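## Task

Take one end of the green wire and raise it well clear of the crate; holding it at about the highest point the arm can reach is enough, a modest lift is not. Before closing on the wire, spread the fingers around it by at least a thumb's width, or else have them open well away from the entire wire; clamping without this may count as failure. If the crate tips up to half onto its side, the attempt fails. Finish only while the end is held up above the table, the other arm is not touching the wire, and no part of the wire rests on anything more than a finger's width above the crate rim. The blue wire must stay in the crate with no part drawn over a wall, the crate must stand upright wholly on the table, and the grippers may hold nothing except that green end.

## Robot and tools

Robot: two six-joint arms, left_arm and right_arm, each with a parallel two-finger gripper. The names do not refer to image sides. Bases in the scene frame: left_arm at (0, +0.315, 0) m, quat_wxyz (+1.000, 0, 0, +0.008); right_arm at (-0.011, -0.259, 0) m, quat_wxyz (+0.997, 0, 0, -0.082). Joint ranges (rad), base outward: waist -2.880 to 2.880, shoulder 0.000 to 3.142, elbow 0.000 to 3.019, wrist pitch -1.693 to 1.571, wrist yaw -1.571 to 1.571, wrist roll -2.094 to 2.094.

Frame: one shared scene frame, origin on the tabletop midway between the arms, +x out across the table, +z up, left_arm on the +y side. Gripper frame: fingers extend along its +z, and they open and close along its y. end_effector_position is the point between the pads, roughly 1 cm short of the fingertips. Reported hand positions may be a little wrong, more so at long reach, and arms usually settle a centimetre or more from the command, typically low.

Row format (used by both execute_actions and move): a single flat list of 16 numbers covering both arms, left first: x, y, z, qw, qx, qy, qz, opening for left_arm, then the same eight for right_arm. Always give all 16 even if one arm is idle. x, y, z are an absolute target position in metres in the scene frame; qw..qz an absolute target orientation, w first, in the scene frame. Opening is a scale from -1 (closed) to +1 (fully open, 0.094 m). Optionally append 12 values from 0 to 1: per-joint stiffness multipliers, left arm's six joints then right arm's six, in Joint positions order; they persist until changed.

execute_actions(actions): a list of up to 15 actions; each action is a list of up to 15 rows, one row per 1/30 s step; if fewer than 15 rows are given, the final row is repeated to fill the action. An empty list just reports state and images. A target more than 0.6 m from the gripper's current position along any of its own axes gets the action rejected for both arms; if the first action fails this or anything is malformed, nothing runs. Per step, the command is clamped to within 70 mm and 16 degrees of the measured pose, so distant targets need several actions; position wins over orientation when both cannot be met. To hold an orientation, repeat the same quaternion each row rather than copying a drifted reported one. An arm meant to stay still should get its last reported pose and desired opening every time.

move(target, speed, blocking): target is one 16-number row (absolute poses as above). Each gripper travels in a straight line toward its pose, both finishing together, over 0.5 to 10 s; longer paths are cut off at 10 s. speed is the path's top speed in m/s, 0.002 to 0.5 (default 0.25); rotation is capped at twice that in rad/s. Openings are applied at the start. Moves ignore obstacles and the other arm, can overshoot the speed, and press harder the faster they are and the further the target lies beyond a contact. blocking=false returns after 0.5 s while motion continues; until the move ends, other moves and action rows are refused, so use wait or stop. The result adds a "move:" line giving the ending (done, off_target, moving, held, fault) and active limits (paced = pose clipped; held = some steps blocked, after which the arm may jump faster), plus each gripper's distance from its pose.

wait(seconds): 0 to 10; arms keep their last command; returns early if a running move finishes. stop(): brakes the current move (fingers continue). zoom_image(camera, region): camera is cam_high, cam_low, cam_left_wrist or cam_right_wrist; region [x0, y0, x1, y1] in image pixels, top-left origin, at most 504 by 504. Images: cam_high and cam_low 504x504, wrist cameras 616x616 fisheye. read_manual(section) returns only licence text. finished_scene(scene) ends the current scene irreversibly; pass its number. It should be called only when the goal holds and will keep holding.

Results: a state line per arm with position and quat_wxyz; Hand target lines show where the controller is steering; step readings list positions, with HELD marking steps where an arm's command was restrained; "pose unreachable" means a clearance check altered or blocked that arm; FAULT lines mean an arm stopped. grip_measured is the finger opening on the command scale (each gripper may read off by about 1 mm); the last Joint positions value is the opening in metres. To grasp, command about 0.03 below grip_measured for a firm hold, less for a lighter one; pads give roughly 50 to 62 N, less on very thin parts.

Avoid: closing on a wire without first opening wide around it, tipping or dragging the crate, pulling the other wire over a wall, knocking anything off the table, dropping or slipping the wire, fast hard contacts, and letting the arms collide or push on each other. Holding loads heats motors; MOTOR HOT appears from 85 °C and at 100 °C the arm drops its load and stops (OVER-TEMPERATURE FAULT). Loose objects may occasionally be nudged by an outside push.

Each tool is called after "Emit:" in YAML: its name, and indented under it one key for each argument.

## Session

Emit:
execute_actions:
  actions: []

Scene clock: 0.00 s.
left_arm: end_effector_position=(+0.5218, +0.3642, +0.2133) grip_measured=+1.000 end_effector_quat_wxyz=(+0.014, -0.443, +0.870, +0.214) | right_arm: end_effector_position=(+0.6255, -0.0901, +0.1312) grip_measured=+1.000 end_effector_quat_wxyz=(+0.124, -0.389, +0.909, +0.079)
Joint positions: left_arm=[-0.046  1.829  1.732 -1.665 -0.389 -1.01   0.094] | right_arm=[ 0.371  1.975  1.753 -1.132 -0.204 -0.578  0.094]
Joint velocities: left_arm=[-0.005 -0.024 -0.007 -0.002 -0.066  0.037  0.   ] | right_arm=[ 0.005 -0.005  0.002  0.017 -0.007  0.095  0.   ]
Hand target (left_arm): +0.528, +0.364, +0.228; +0.031, -0.448, +0.870, +0.205
Hand target (right_arm): +0.635, -0.088, +0.151; +0.145, -0.390, +0.906, +0.075
Joint stiffness scale: left_arm=[1. 1. 1. 1. 1. 1.] | right_arm=[1. 1. 1. 1. 1. 1.]
camera_calibration (this result's frames):
cam_left_wrist: T_world_to_cam=[[0.772262, -0.506115, -0.384005, -0.136327], [-0.389037, -0.854597, 0.343969, 0.446095], [-0.502257, -0.116242, -0.85687, 0.608306], [0, 0, 0, 1]] pos_world=[0.584353, 0.382945, 0.315446]
cam_right_wrist: T_world_to_cam=[[0.713179, -0.699363, -0.0476228, -0.503778], [-0.65089, -0.685905, 0.325387, 0.305648], [-0.260228, -0.201062, -0.944381, 0.394447], [0, 0, 0, 1]] pos_world=[0.660873, -0.0633697, 0.249063]

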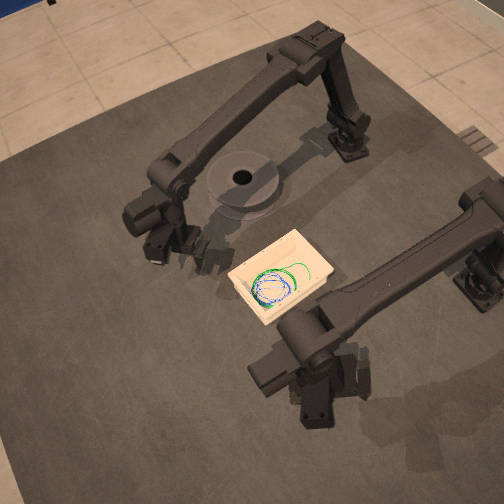

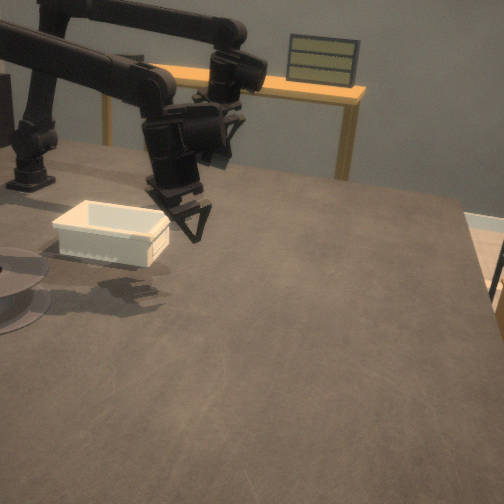

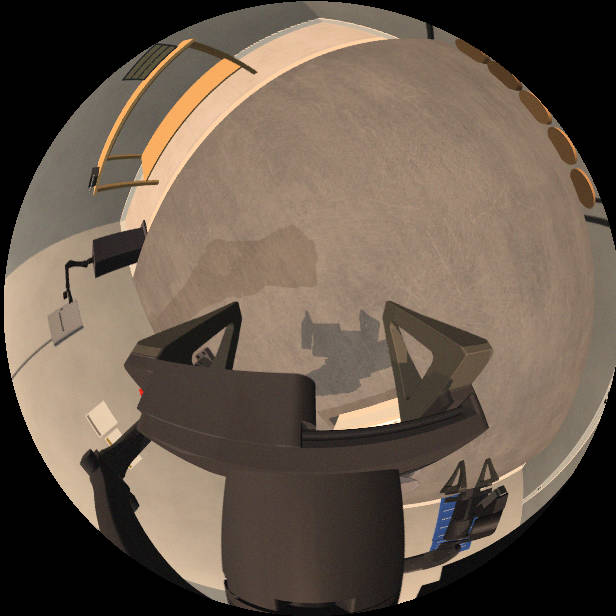

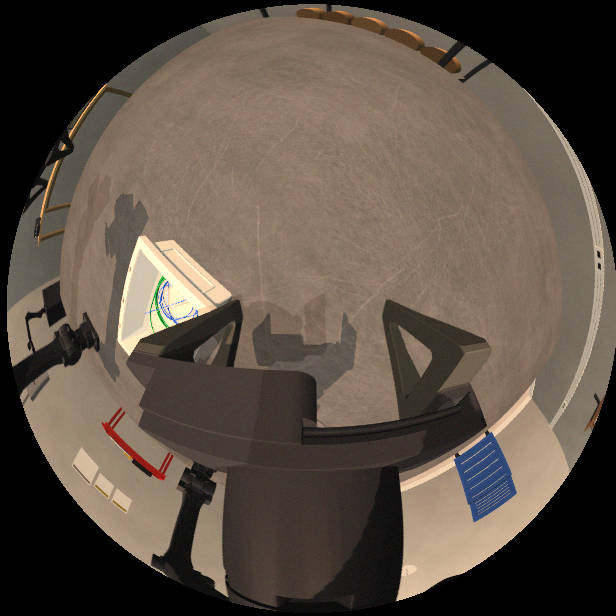

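Emit:
zoom_image:
  camera: "cam_high"
  region: [215,220,345,330]

Emit:
zoom_image:
  camera: "cam_low"
  region: [40,180,200,280]

Region (215, 220, 345, 330) of cam_high's 504x504 image, scaled by 3.877, with more detail than that image has; it fills the top 426 rows of this view, and the rest is white.

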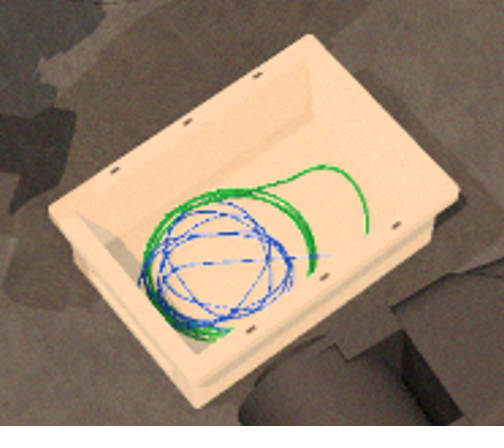

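Region (40, 180, 200, 280) of cam_low's 504x504 image, scaled by 3.150, with more detail than that image has; it fills the top 315 rows of this view, and the rest is white.

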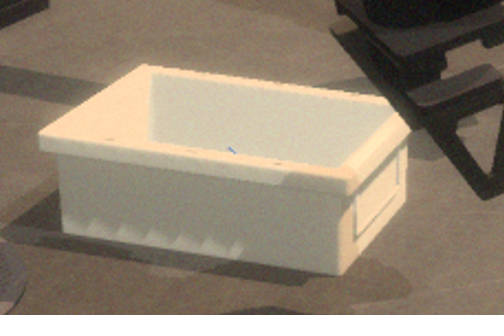

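Emit:
move:
  target: [0.38,0.05,0.30,0,0.301,0.954,0,1,0.635,-0.088,0.151,0.145,-0.390,0.906,0.075,1]
  speed: 0.3

Scene clock: 22.20 s.
left_arm: end_effector_position=(+0.3771, +0.0547, +0.2700) grip_measured=+1.000 end_effector_quat_wxyz=(-0.031, +0.292, +0.956, +0.017) | right_arm: end_effector_position=(+0.6255, -0.0901, +0.1312) grip_measured=+1.000 end_effector_quat_wxyz=(+0.124, -0.389, +0.909, +0.079)
Joint positions: left_arm=[-0.625  1.58   1.598 -1.658 -0.014 -0.015  0.094] | right_arm=[ 0.371  1.975  1.753 -1.132 -0.204 -0.578  0.094]
Joint velocities: left_arm=[ 0.015 -0.015 -0.002 -0.007 -0.022  0.022  0.   ] | right_arm=[ 0.005 -0.015 -0.012 -0.007 -0.081  0.037  0.   ]
Hand target (left_arm): +0.380, +0.051, +0.300; -0.001, +0.303, +0.953, +0.006
Hand target (right_arm): +0.635, -0.088, +0.151; +0.145, -0.390, +0.906, +0.075
Off the commanded pose (left_arm): 0.030 m, 4 deg.
Off the commanded pose (right_arm): 0.022 m, 2 deg.
Joint stiffness scale: left_arm=[1. 1. 1. 1. 1. 1.] | right_arm=[1. 1. 1. 1. 1. 1.]
move: off_target (left_arm, right_arm)
camera_calibration (this result's frames):
cam_left_wrist: T_world_to_cam=[[-0.56221, -0.825948, -0.0415842, 0.268818], [-0.655491, 0.414395, 0.631355, 0.0592539], [-0.504234, 0.382212, -0.774379, 0.499487], [0, 0, 0, 1]] pos_world=[0.441831, 0.0065649, 0.360561]
cam_right_wrist: T_world_to_cam=[[0.713179, -0.699363, -0.0476228, -0.503778], [-0.65089, -0.685905, 0.325387, 0.305648], [-0.260228, -0.201062, -0.944381, 0.394447], [0, 0, 0, 1]] pos_world=[0.660873, -0.0633697, 0.249063]

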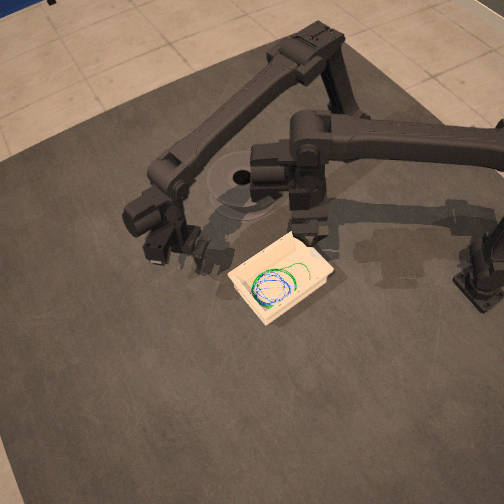

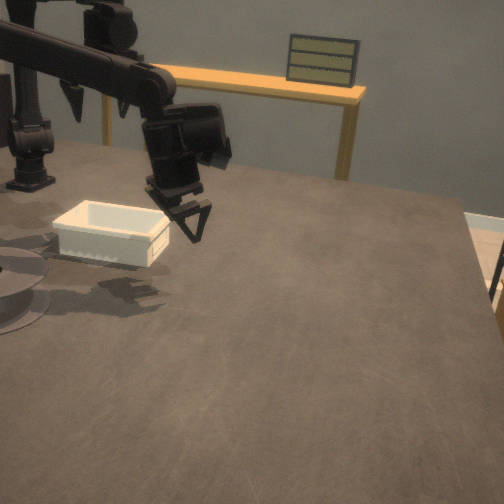

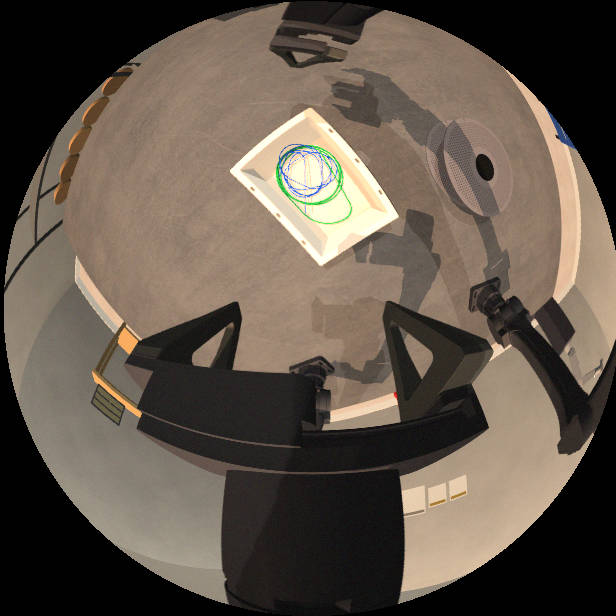

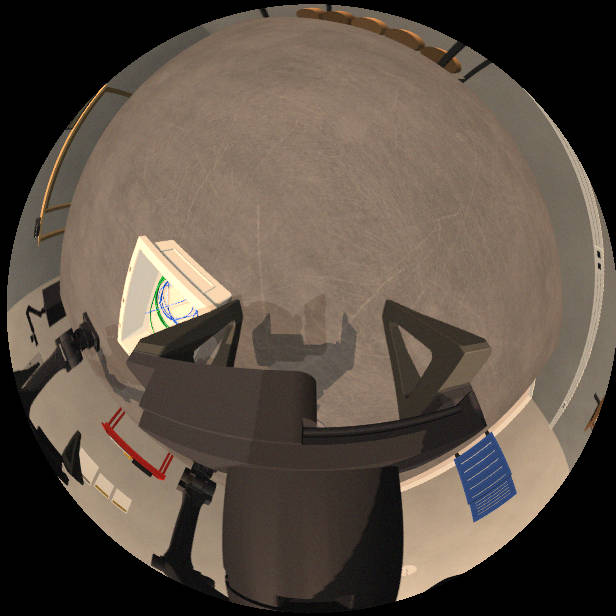

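Emit:
zoom_image:
  camera: "cam_left_wrist"
  region: [220,100,410,270]

Region (220, 100, 410, 270) of cam_left_wrist's 616x616 image, scaled by 2.653, with more detail than that image has; it fills the top 451 rows of this view, and the rest is white.

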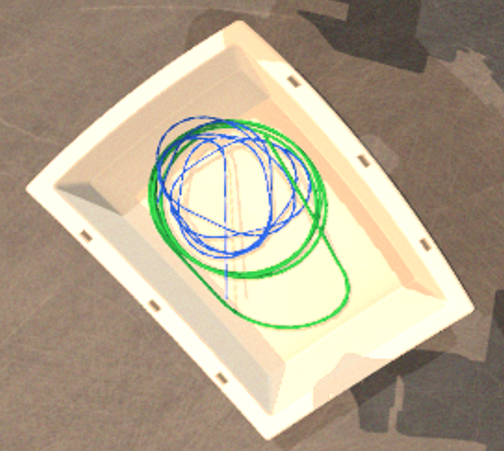

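Emit:
zoom_image:
  camera: "cam_left_wrist"
  region: [265,135,365,230]

Region (265, 135, 365, 230) of cam_left_wrist's 616x616 image, scaled by 5.040, with more detail than that image has; it fills the top 479 rows of this view, and the rest is white.

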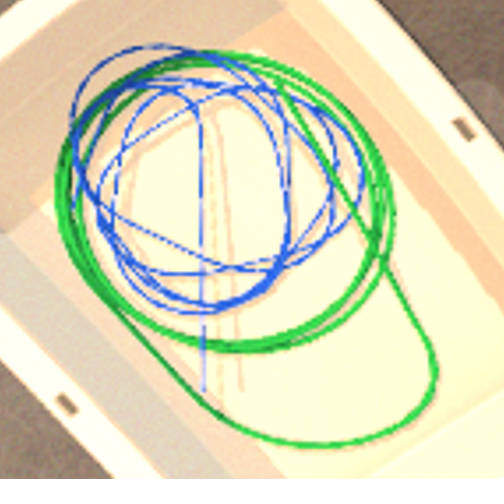

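Emit:
move:
  target: [0.374,-0.003,0.09,0,0.017,1,0,-0.47,0.635,-0.088,0.151,0.145,-0.390,0.906,0.075,1]
  speed: 0.2

Scene clock: 65.97 s.
left_arm: end_effector_position=(+0.3694, +0.0068, +0.0917) grip_measured=-0.468 end_effector_quat_wxyz=(-0.005, +0.023, +1.000, +0.005) | right_arm: end_effector_position=(+0.6255, -0.0901, +0.1312) grip_measured=+1.000 end_effector_quat_wxyz=(+0.124, -0.389, +0.909, +0.079)
Joint positions: left_arm=[-0.711  1.699  1.267 -1.153 -0.002 -0.65   0.025] | right_arm=[ 0.371  1.975  1.753 -1.132 -0.204 -0.578  0.094]
Joint velocities: left_arm=[ 0.005 -0.005 -0.002  0.012  0.022 -0.037  0.001] | right_arm=[-0.015 -0.005 -0.012 -0.002  0.007 -0.007  0.   ]
Hand target (left_arm): +0.372, -0.001, +0.090; +0.000, +0.017, +1.000, +0.001
Hand target (right_arm): +0.635, -0.088, +0.151; +0.145, -0.390, +0.906, +0.075
Off the commanded pose (left_arm): 0.011 m, 1 deg.
Off the commanded pose (right_arm): 0.022 m, 2 deg.
Joint stiffness scale: left_arm=[1. 1. 1. 1. 1. 1.] | right_arm=[1. 1. 1. 1. 1. 1.]
move: off_target (left_arm, right_arm)
camera_calibration (this result's frames):
cam_left_wrist: T_world_to_cam=[[-0.0472807, -0.998208, -0.0366872, 0.0280435], [-0.81107, 0.0169272, 0.584704, 0.251051], [-0.583035, 0.0574011, -0.810417, 0.410444], [0, 0, 0, 1]] pos_world=[0.444249, 0.000183734, 0.186869]
cam_right_wrist: T_world_to_cam=[[0.713179, -0.699363, -0.0476228, -0.503778], [-0.65089, -0.685905, 0.325387, 0.305648], [-0.260228, -0.201062, -0.944381, 0.394447], [0, 0, 0, 1]] pos_world=[0.660873, -0.0633697, 0.249063]

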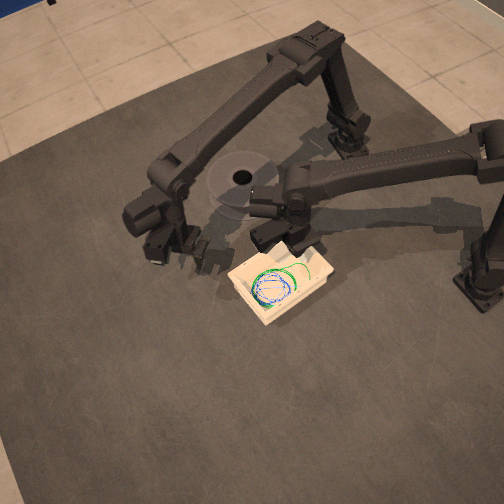

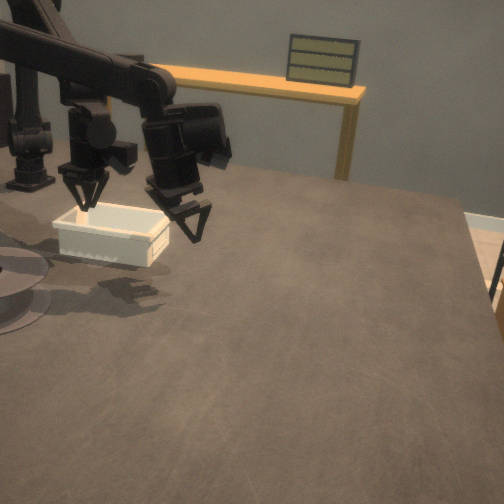

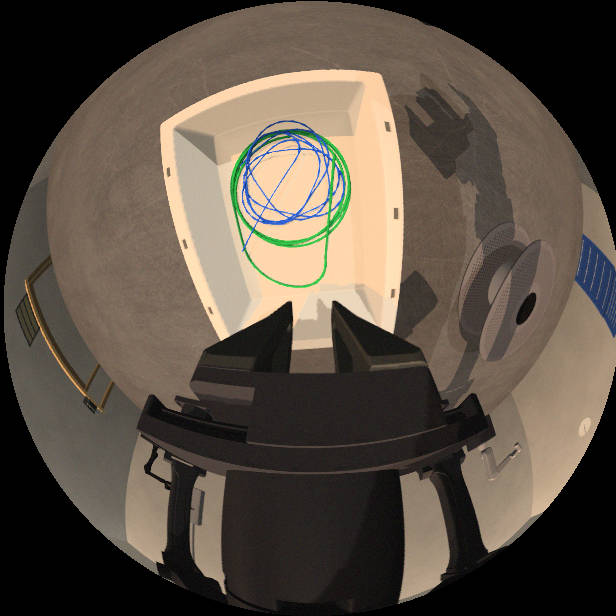

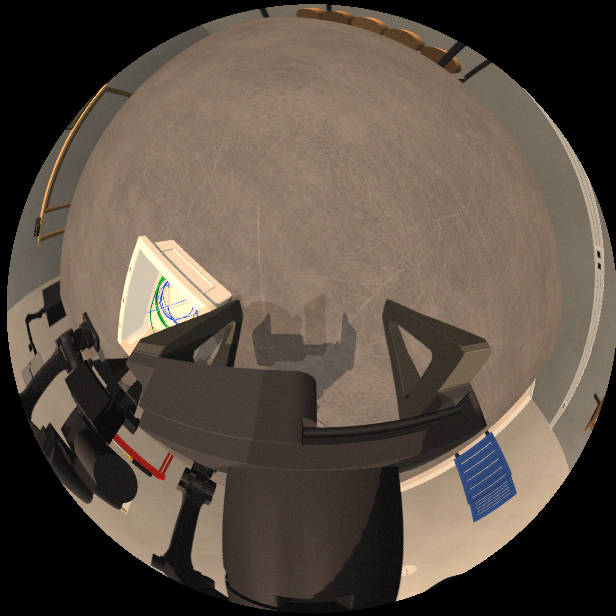

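Emit:
move:
  target: [0.379,-0.012,0.04,0,0.017,1,0,-0.47,0.635,-0.088,0.151,0.145,-0.390,0.906,0.075,1]
  speed: 0.08

Scene clock: 69.80 s.
left_arm: end_effector_position=(+0.3776, -0.0035, +0.0439) grip_measured=-0.468 end_effector_quat_wxyz=(-0.003, +0.021, +1.000, +0.003) | right_arm: end_effector_position=(+0.6255, -0.0901, +0.1312) grip_measured=+1.000 end_effector_quat_wxyz=(+0.124, -0.389, +0.909, +0.079)
Joint positions: left_arm=[-0.717  1.785  1.245 -1.04  -0.002 -0.659  0.025] | right_arm=[ 0.371  1.975  1.753 -1.132 -0.204 -0.578  0.094]
Joint velocities: left_arm=[-0.005 -0.005  0.007 -0.007 -0.007  0.037 -0.001] | right_arm=[-0.015 -0.005  0.007 -0.027 -0.022 -0.007  0.   ]
Hand target (left_arm): +0.378, -0.011, +0.040; -0.000, +0.017, +1.000, +0.000
Hand target (right_arm): +0.635, -0.088, +0.151; +0.145, -0.390, +0.906, +0.075
Off the commanded pose (left_arm): 0.009 m, 1 deg.
Off the commanded pose (right_arm): 0.022 m, 2 deg.
Joint stiffness scale: left_arm=[1. 1. 1. 1. 1. 1.] | right_arm=[1. 1. 1. 1. 1. 1.]
move: off_target (right_arm)
camera_calibration (this result's frames):
cam_left_wrist: T_world_to_cam=[[-0.0429552, -0.998507, -0.033756, 0.0146321], [-0.813402, 0.0153337, 0.5815, 0.286907], [-0.580114, 0.0524357, -0.812846, 0.376029], [0, 0, 0, 1]] pos_world=[0.452139, -0.00950638, 0.139311]
cam_right_wrist: T_world_to_cam=[[0.713179, -0.699363, -0.0476228, -0.503778], [-0.65089, -0.685905, 0.325387, 0.305648], [-0.260228, -0.201062, -0.944381, 0.394447], [0, 0, 0, 1]] pos_world=[0.660873, -0.0633697, 0.249063]

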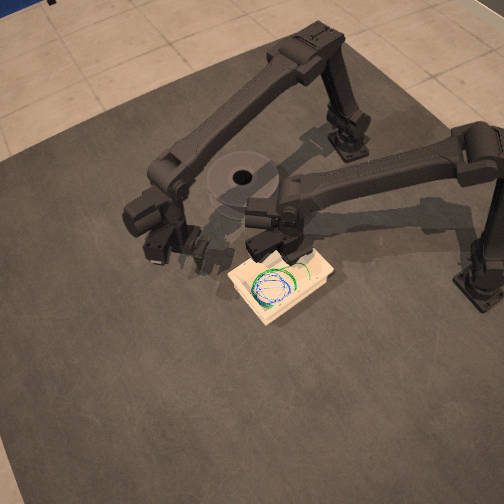

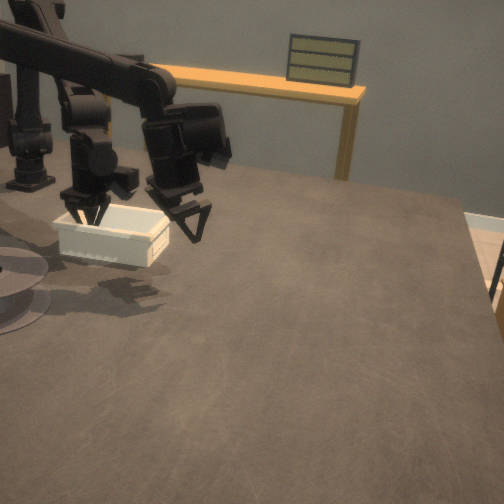

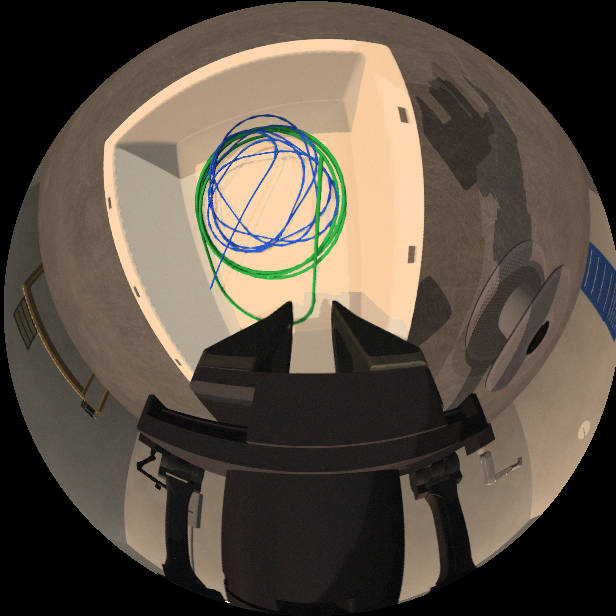

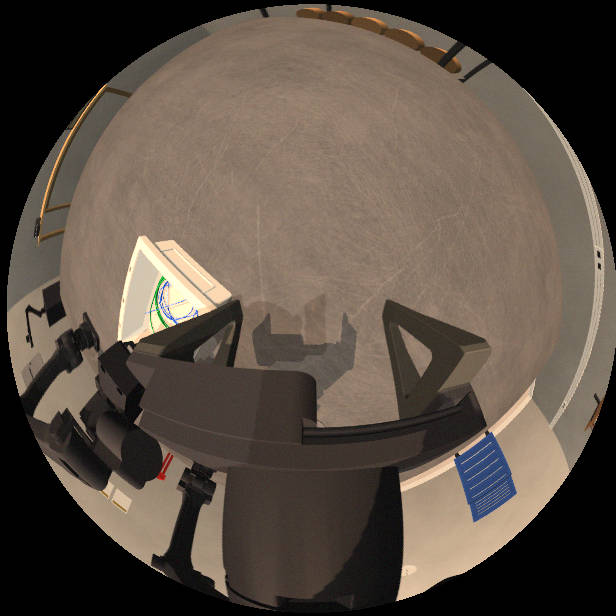

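Aligned. Descend to the floor.

Emit:
move:
  target: [0.379,-0.011,0.003,0,0.017,1,0,-0.47,0.635,-0.088,0.151,0.145,-0.390,0.906,0.075,1]
  speed: 0.05

Scene clock: 72.97 s.
left_arm: end_effector_position=(+0.3787, -0.0044, +0.0123) grip_measured=-0.468 end_effector_quat_wxyz=(+0.000, +0.020, +1.000, +0.001) | right_arm: end_effector_position=(+0.6255, -0.0901, +0.1312) grip_measured=+1.000 end_effector_quat_wxyz=(+0.124, -0.389, +0.909, +0.079)
Joint positions: left_arm=[-0.717  1.829  1.211 -0.954 -0.002 -0.66   0.025] | right_arm=[ 0.371  1.975  1.753 -1.132 -0.204 -0.578  0.094]
Joint velocities: left_arm=[-0.005 -0.005  0.007 -0.022  0.066  0.022 -0.   ] | right_arm=[-0.024 -0.005 -0.002  0.002 -0.022  0.007  0.   ]
Hand target (left_arm): +0.379, -0.010, +0.003; +0.000, +0.017, +1.000, +0.000
Hand target (right_arm): +0.635, -0.088, +0.151; +0.145, -0.390, +0.906, +0.075
Off the commanded pose (left_arm): 0.011 m, 0 deg.
Off the commanded pose (right_arm): 0.022 m, 2 deg.
Joint stiffness scale: left_arm=[1. 1. 1. 1. 1. 1.] | right_arm=[1. 1. 1. 1. 1. 1.]
move: off_target (left_arm, right_arm)
camera_calibration (this result's frames):
cam_left_wrist: T_world_to_cam=[[-0.0419848, -0.998715, -0.0283959, 0.0122569], [-0.817299, 0.0179831, 0.575934, 0.307715], [-0.574683, 0.0473883, -0.817003, 0.349042], [0, 0, 0, 1]] pos_world=[0.452597, -0.00983304, 0.108293]
cam_right_wrist: T_world_to_cam=[[0.713179, -0.699363, -0.0476228, -0.503778], [-0.65089, -0.685905, 0.325387, 0.305648], [-0.260228, -0.201062, -0.944381, 0.394447], [0, 0, 0, 1]] pos_world=[0.660873, -0.0633697, 0.249063]

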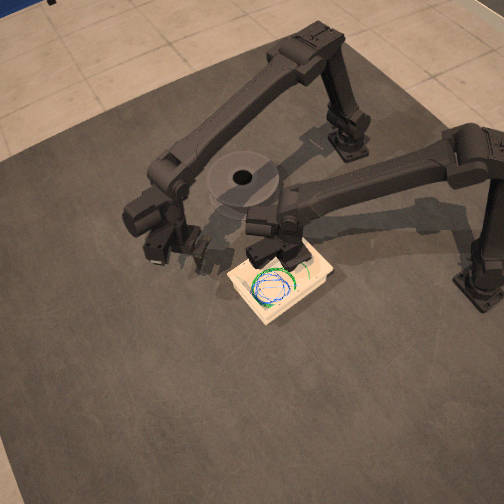

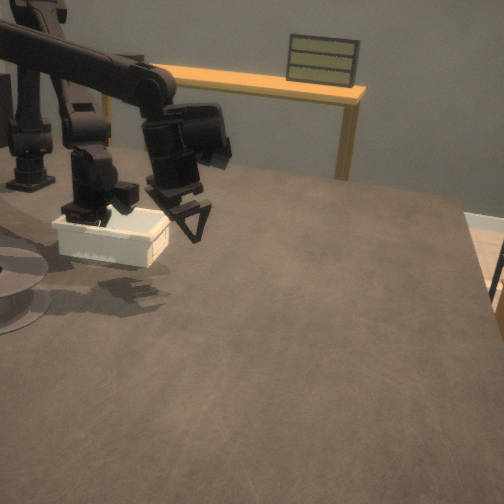

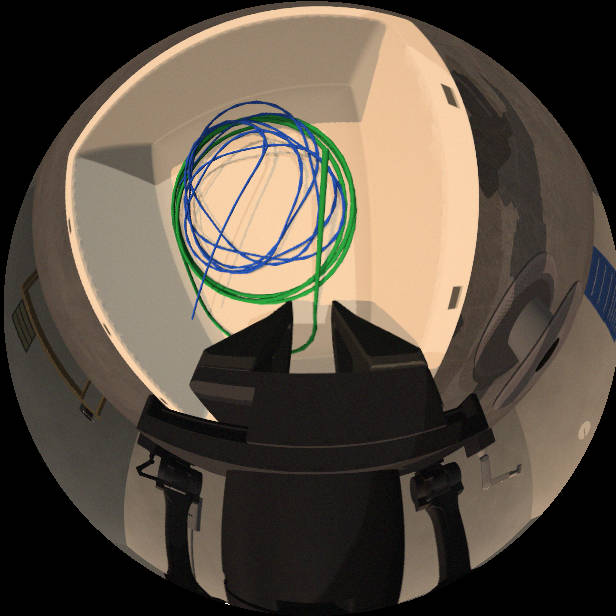

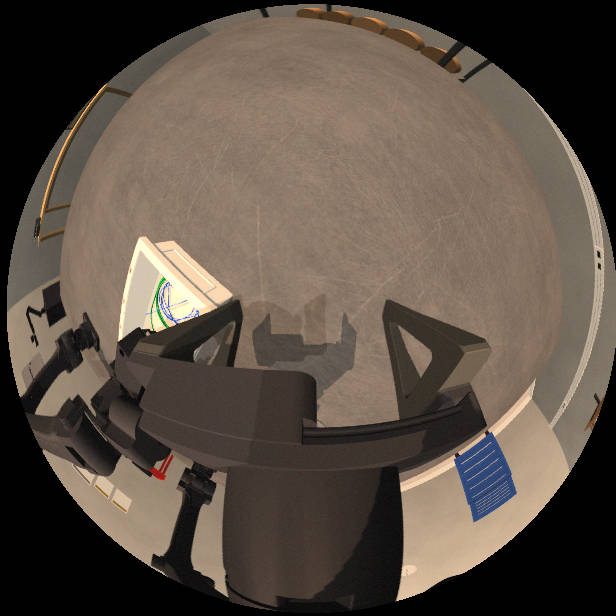

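Emit:
execute_actions:
  actions:
    - [[0.379,-0.011,0.003,0,0.017,1,0,-1,0.635,-0.088,0.151,0.145,-0.390,0.906,0.075,1]]
    - [[0.379,-0.011,0.003,0,0.017,1,0,-1,0.635,-0.088,0.151,0.145,-0.390,0.906,0.075,1]]

Emit:
move:
  target: [0.385,-0.005,0.12,0,0.017,1,0,-1,0.635,-0.088,0.151,0.145,-0.390,0.906,0.075,1]
  speed: 0.08

Scene clock: 76.53 s.
left_arm: end_effector_position=(+0.3789, -0.0045, +0.0123) grip_measured=-0.969 end_effector_quat_wxyz=(+0.001, +0.020, +1.000, +0.000) | right_arm: end_effector_position=(+0.6255, -0.0901, +0.1312) grip_measured=+1.000 end_effector_quat_wxyz=(+0.124, -0.389, +0.909, +0.079)
Joint positions: left_arm=[-0.717  1.829  1.211 -0.953 -0.002 -0.66   0.001] | right_arm=[ 0.371  1.975  1.753 -1.132 -0.204 -0.578  0.094]
Joint velocities: left_arm=[-0.005  0.005 -0.017  0.012  0.007 -0.022  0.001] | right_arm=[-0.005  0.005 -0.002 -0.017 -0.007 -0.051  0.   ]
Hand target (left_arm): +0.379, -0.011, +0.003; -0.000, +0.017, +1.000, +0.000
Hand target (right_arm): +0.635, -0.088, +0.151; +0.145, -0.390, +0.906, +0.075
Off the commanded pose (left_arm): 0.011 m, 0 deg.
Off the commanded pose (right_arm): 0.022 m, 2 deg.
Joint stiffness scale: left_arm=[1. 1. 1. 1. 1. 1.] | right_arm=[1. 1. 1. 1. 1. 1.]
Step readings (end_effector_position; steps 1 to 15: 1st action; 16 to 30: 2nd action):
0: left_arm (+0.3787, -0.0044, +0.0123) | right_arm (+0.6255, -0.0901, +0.1312)
1: left_arm (+0.3787, -0.0044, +0.0123) | right_arm (+0.6255, -0.0901, +0.1312)
2: left_arm (+0.3787, -0.0044, +0.0123) | right_arm (+0.6255, -0.0901, +0.1312)
4: left_arm (+0.3789, -0.0045, +0.0123) | right_arm (+0.6255, -0.0901, +0.1312)
8: left_arm (+0.3789, -0.0045, +0.0123) | right_arm (+0.6255, -0.0901, +0.1312)
15: left_arm (+0.3789, -0.0045, +0.0123) | right_arm (+0.6255, -0.0901, +0.1312)
16: left_arm (+0.3789, -0.0045, +0.0123) | right_arm (+0.6255, -0.0901, +0.1312)
17: left_arm (+0.3789, -0.0045, +0.0123) | right_arm (+0.6255, -0.0901, +0.1312)
19: left_arm (+0.3789, -0.0045, +0.0123) | right_arm (+0.6255, -0.0901, +0.1312)
23: left_arm (+0.3789, -0.0045, +0.0123) | right_arm (+0.6255, -0.0901, +0.1312)
30: end_effector_position above
camera_calibration (this result's frames):
cam_left_wrist: T_world_to_cam=[[-0.0419684, -0.998728, -0.0279292, 0.0121301], [-0.817635, 0.0182662, 0.575448, 0.307969], [-0.574206, 0.0469865, -0.817362, 0.348952], [0, 0, 0, 1]] pos_world=[0.452685, -0.00990675, 0.108339]
cam_right_wrist: T_world_to_cam=[[0.713179, -0.699363, -0.0476228, -0.503778], [-0.65089, -0.685905, 0.325387, 0.305648], [-0.260228, -0.201062, -0.944381, 0.394447], [0, 0, 0, 1]] pos_world=[0.660873, -0.0633697, 0.249063]

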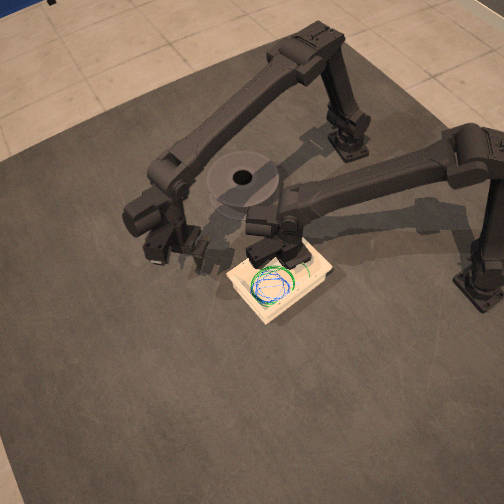

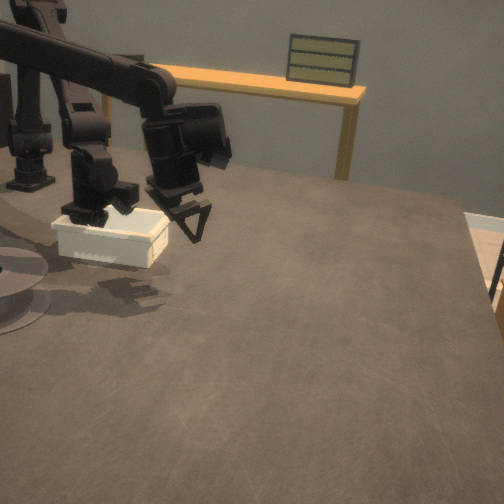

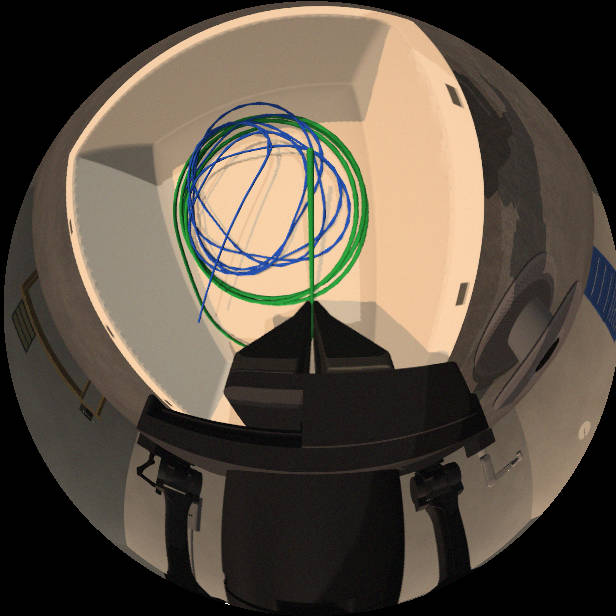

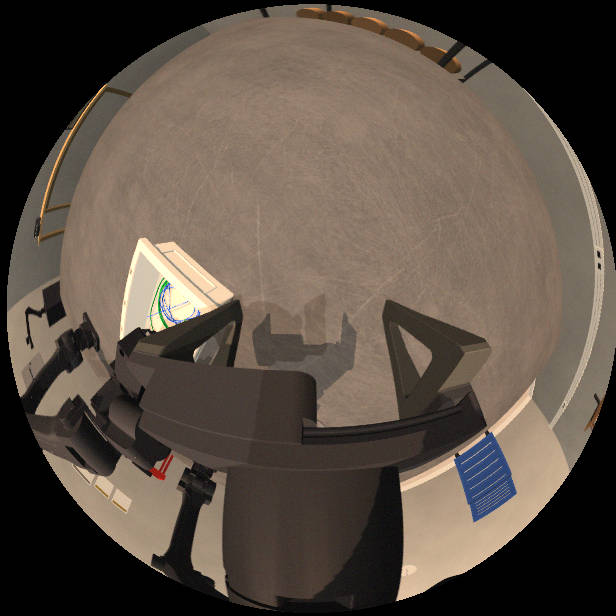

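Scene clock: 78.30 s.
left_arm: end_effector_position=(+0.3706, +0.0025, +0.0882) grip_measured=-0.969 end_effector_quat_wxyz=(-0.025, +0.020, +0.999, +0.021) | right_arm: end_effector_position=(+0.6255, -0.0901, +0.1312) grip_measured=+1.000 end_effector_quat_wxyz=(+0.124, -0.389, +0.909, +0.079)
Joint positions: left_arm=[-0.717  1.743  1.315 -1.209 -0.002 -0.66   0.001] | right_arm=[ 0.371  1.975  1.753 -1.132 -0.204 -0.578  0.094]
Joint velocities: left_arm=[-0.005 -0.015  0.012 -0.002 -0.037 -0.081 -0.001] | right_arm=[-0.024  0.005 -0.002  0.007 -0.022  0.007  0.   ]
Hand target (left_arm): +0.385, -0.005, +0.119; +0.000, +0.017, +1.000, -0.000
Hand target (right_arm): +0.635, -0.088, +0.151; +0.145, -0.390, +0.906, +0.075
Off the commanded pose (left_arm): 0.036 m, 4 deg.
Off the commanded pose (right_arm): 0.022 m, 2 deg.
Joint stiffness scale: left_arm=[1. 1. 1. 1. 1. 1.] | right_arm=[1. 1. 1. 1. 1. 1.]
move: off_target (left_arm, right_arm)
camera_calibration (this result's frames):
cam_left_wrist: T_world_to_cam=[[-0.0444345, -0.99665, -0.0686666, 0.0253542], [-0.787199, -0.00738953, 0.616655, 0.2426], [-0.615096, 0.0814551, -0.784233, 0.418017], [0, 0, 0, 1]] pos_world=[0.449222, -0.00698758, 0.179963]
cam_right_wrist: T_world_to_cam=[[0.713179, -0.699363, -0.0476228, -0.503778], [-0.65089, -0.685905, 0.325387, 0.305648], [-0.260228, -0.201062, -0.944381, 0.394447], [0, 0, 0, 1]] pos_world=[0.660873, -0.0633697, 0.249063]

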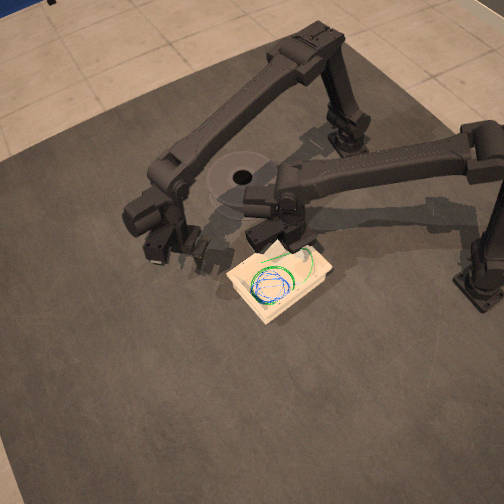

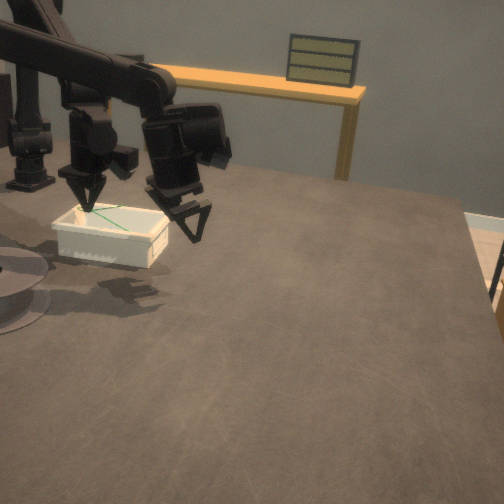

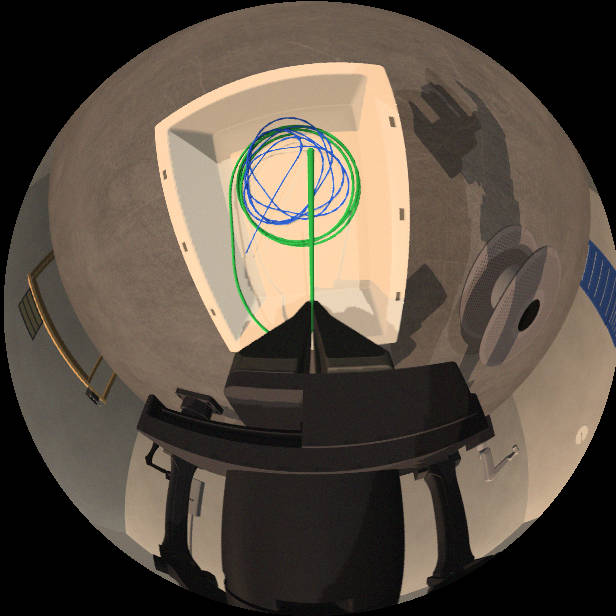

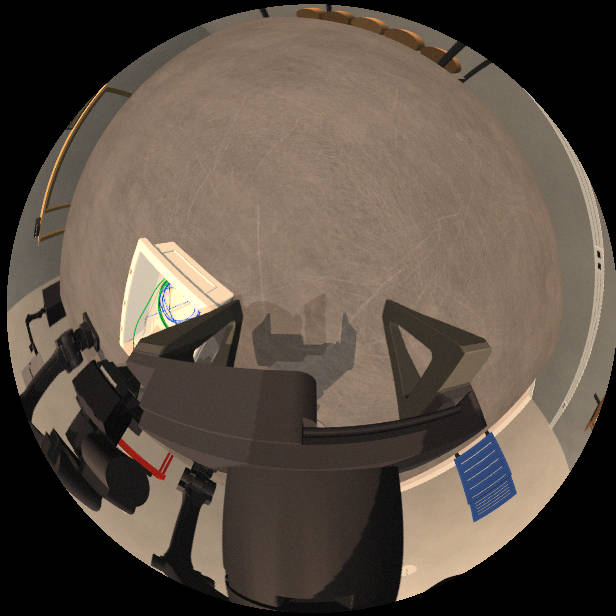

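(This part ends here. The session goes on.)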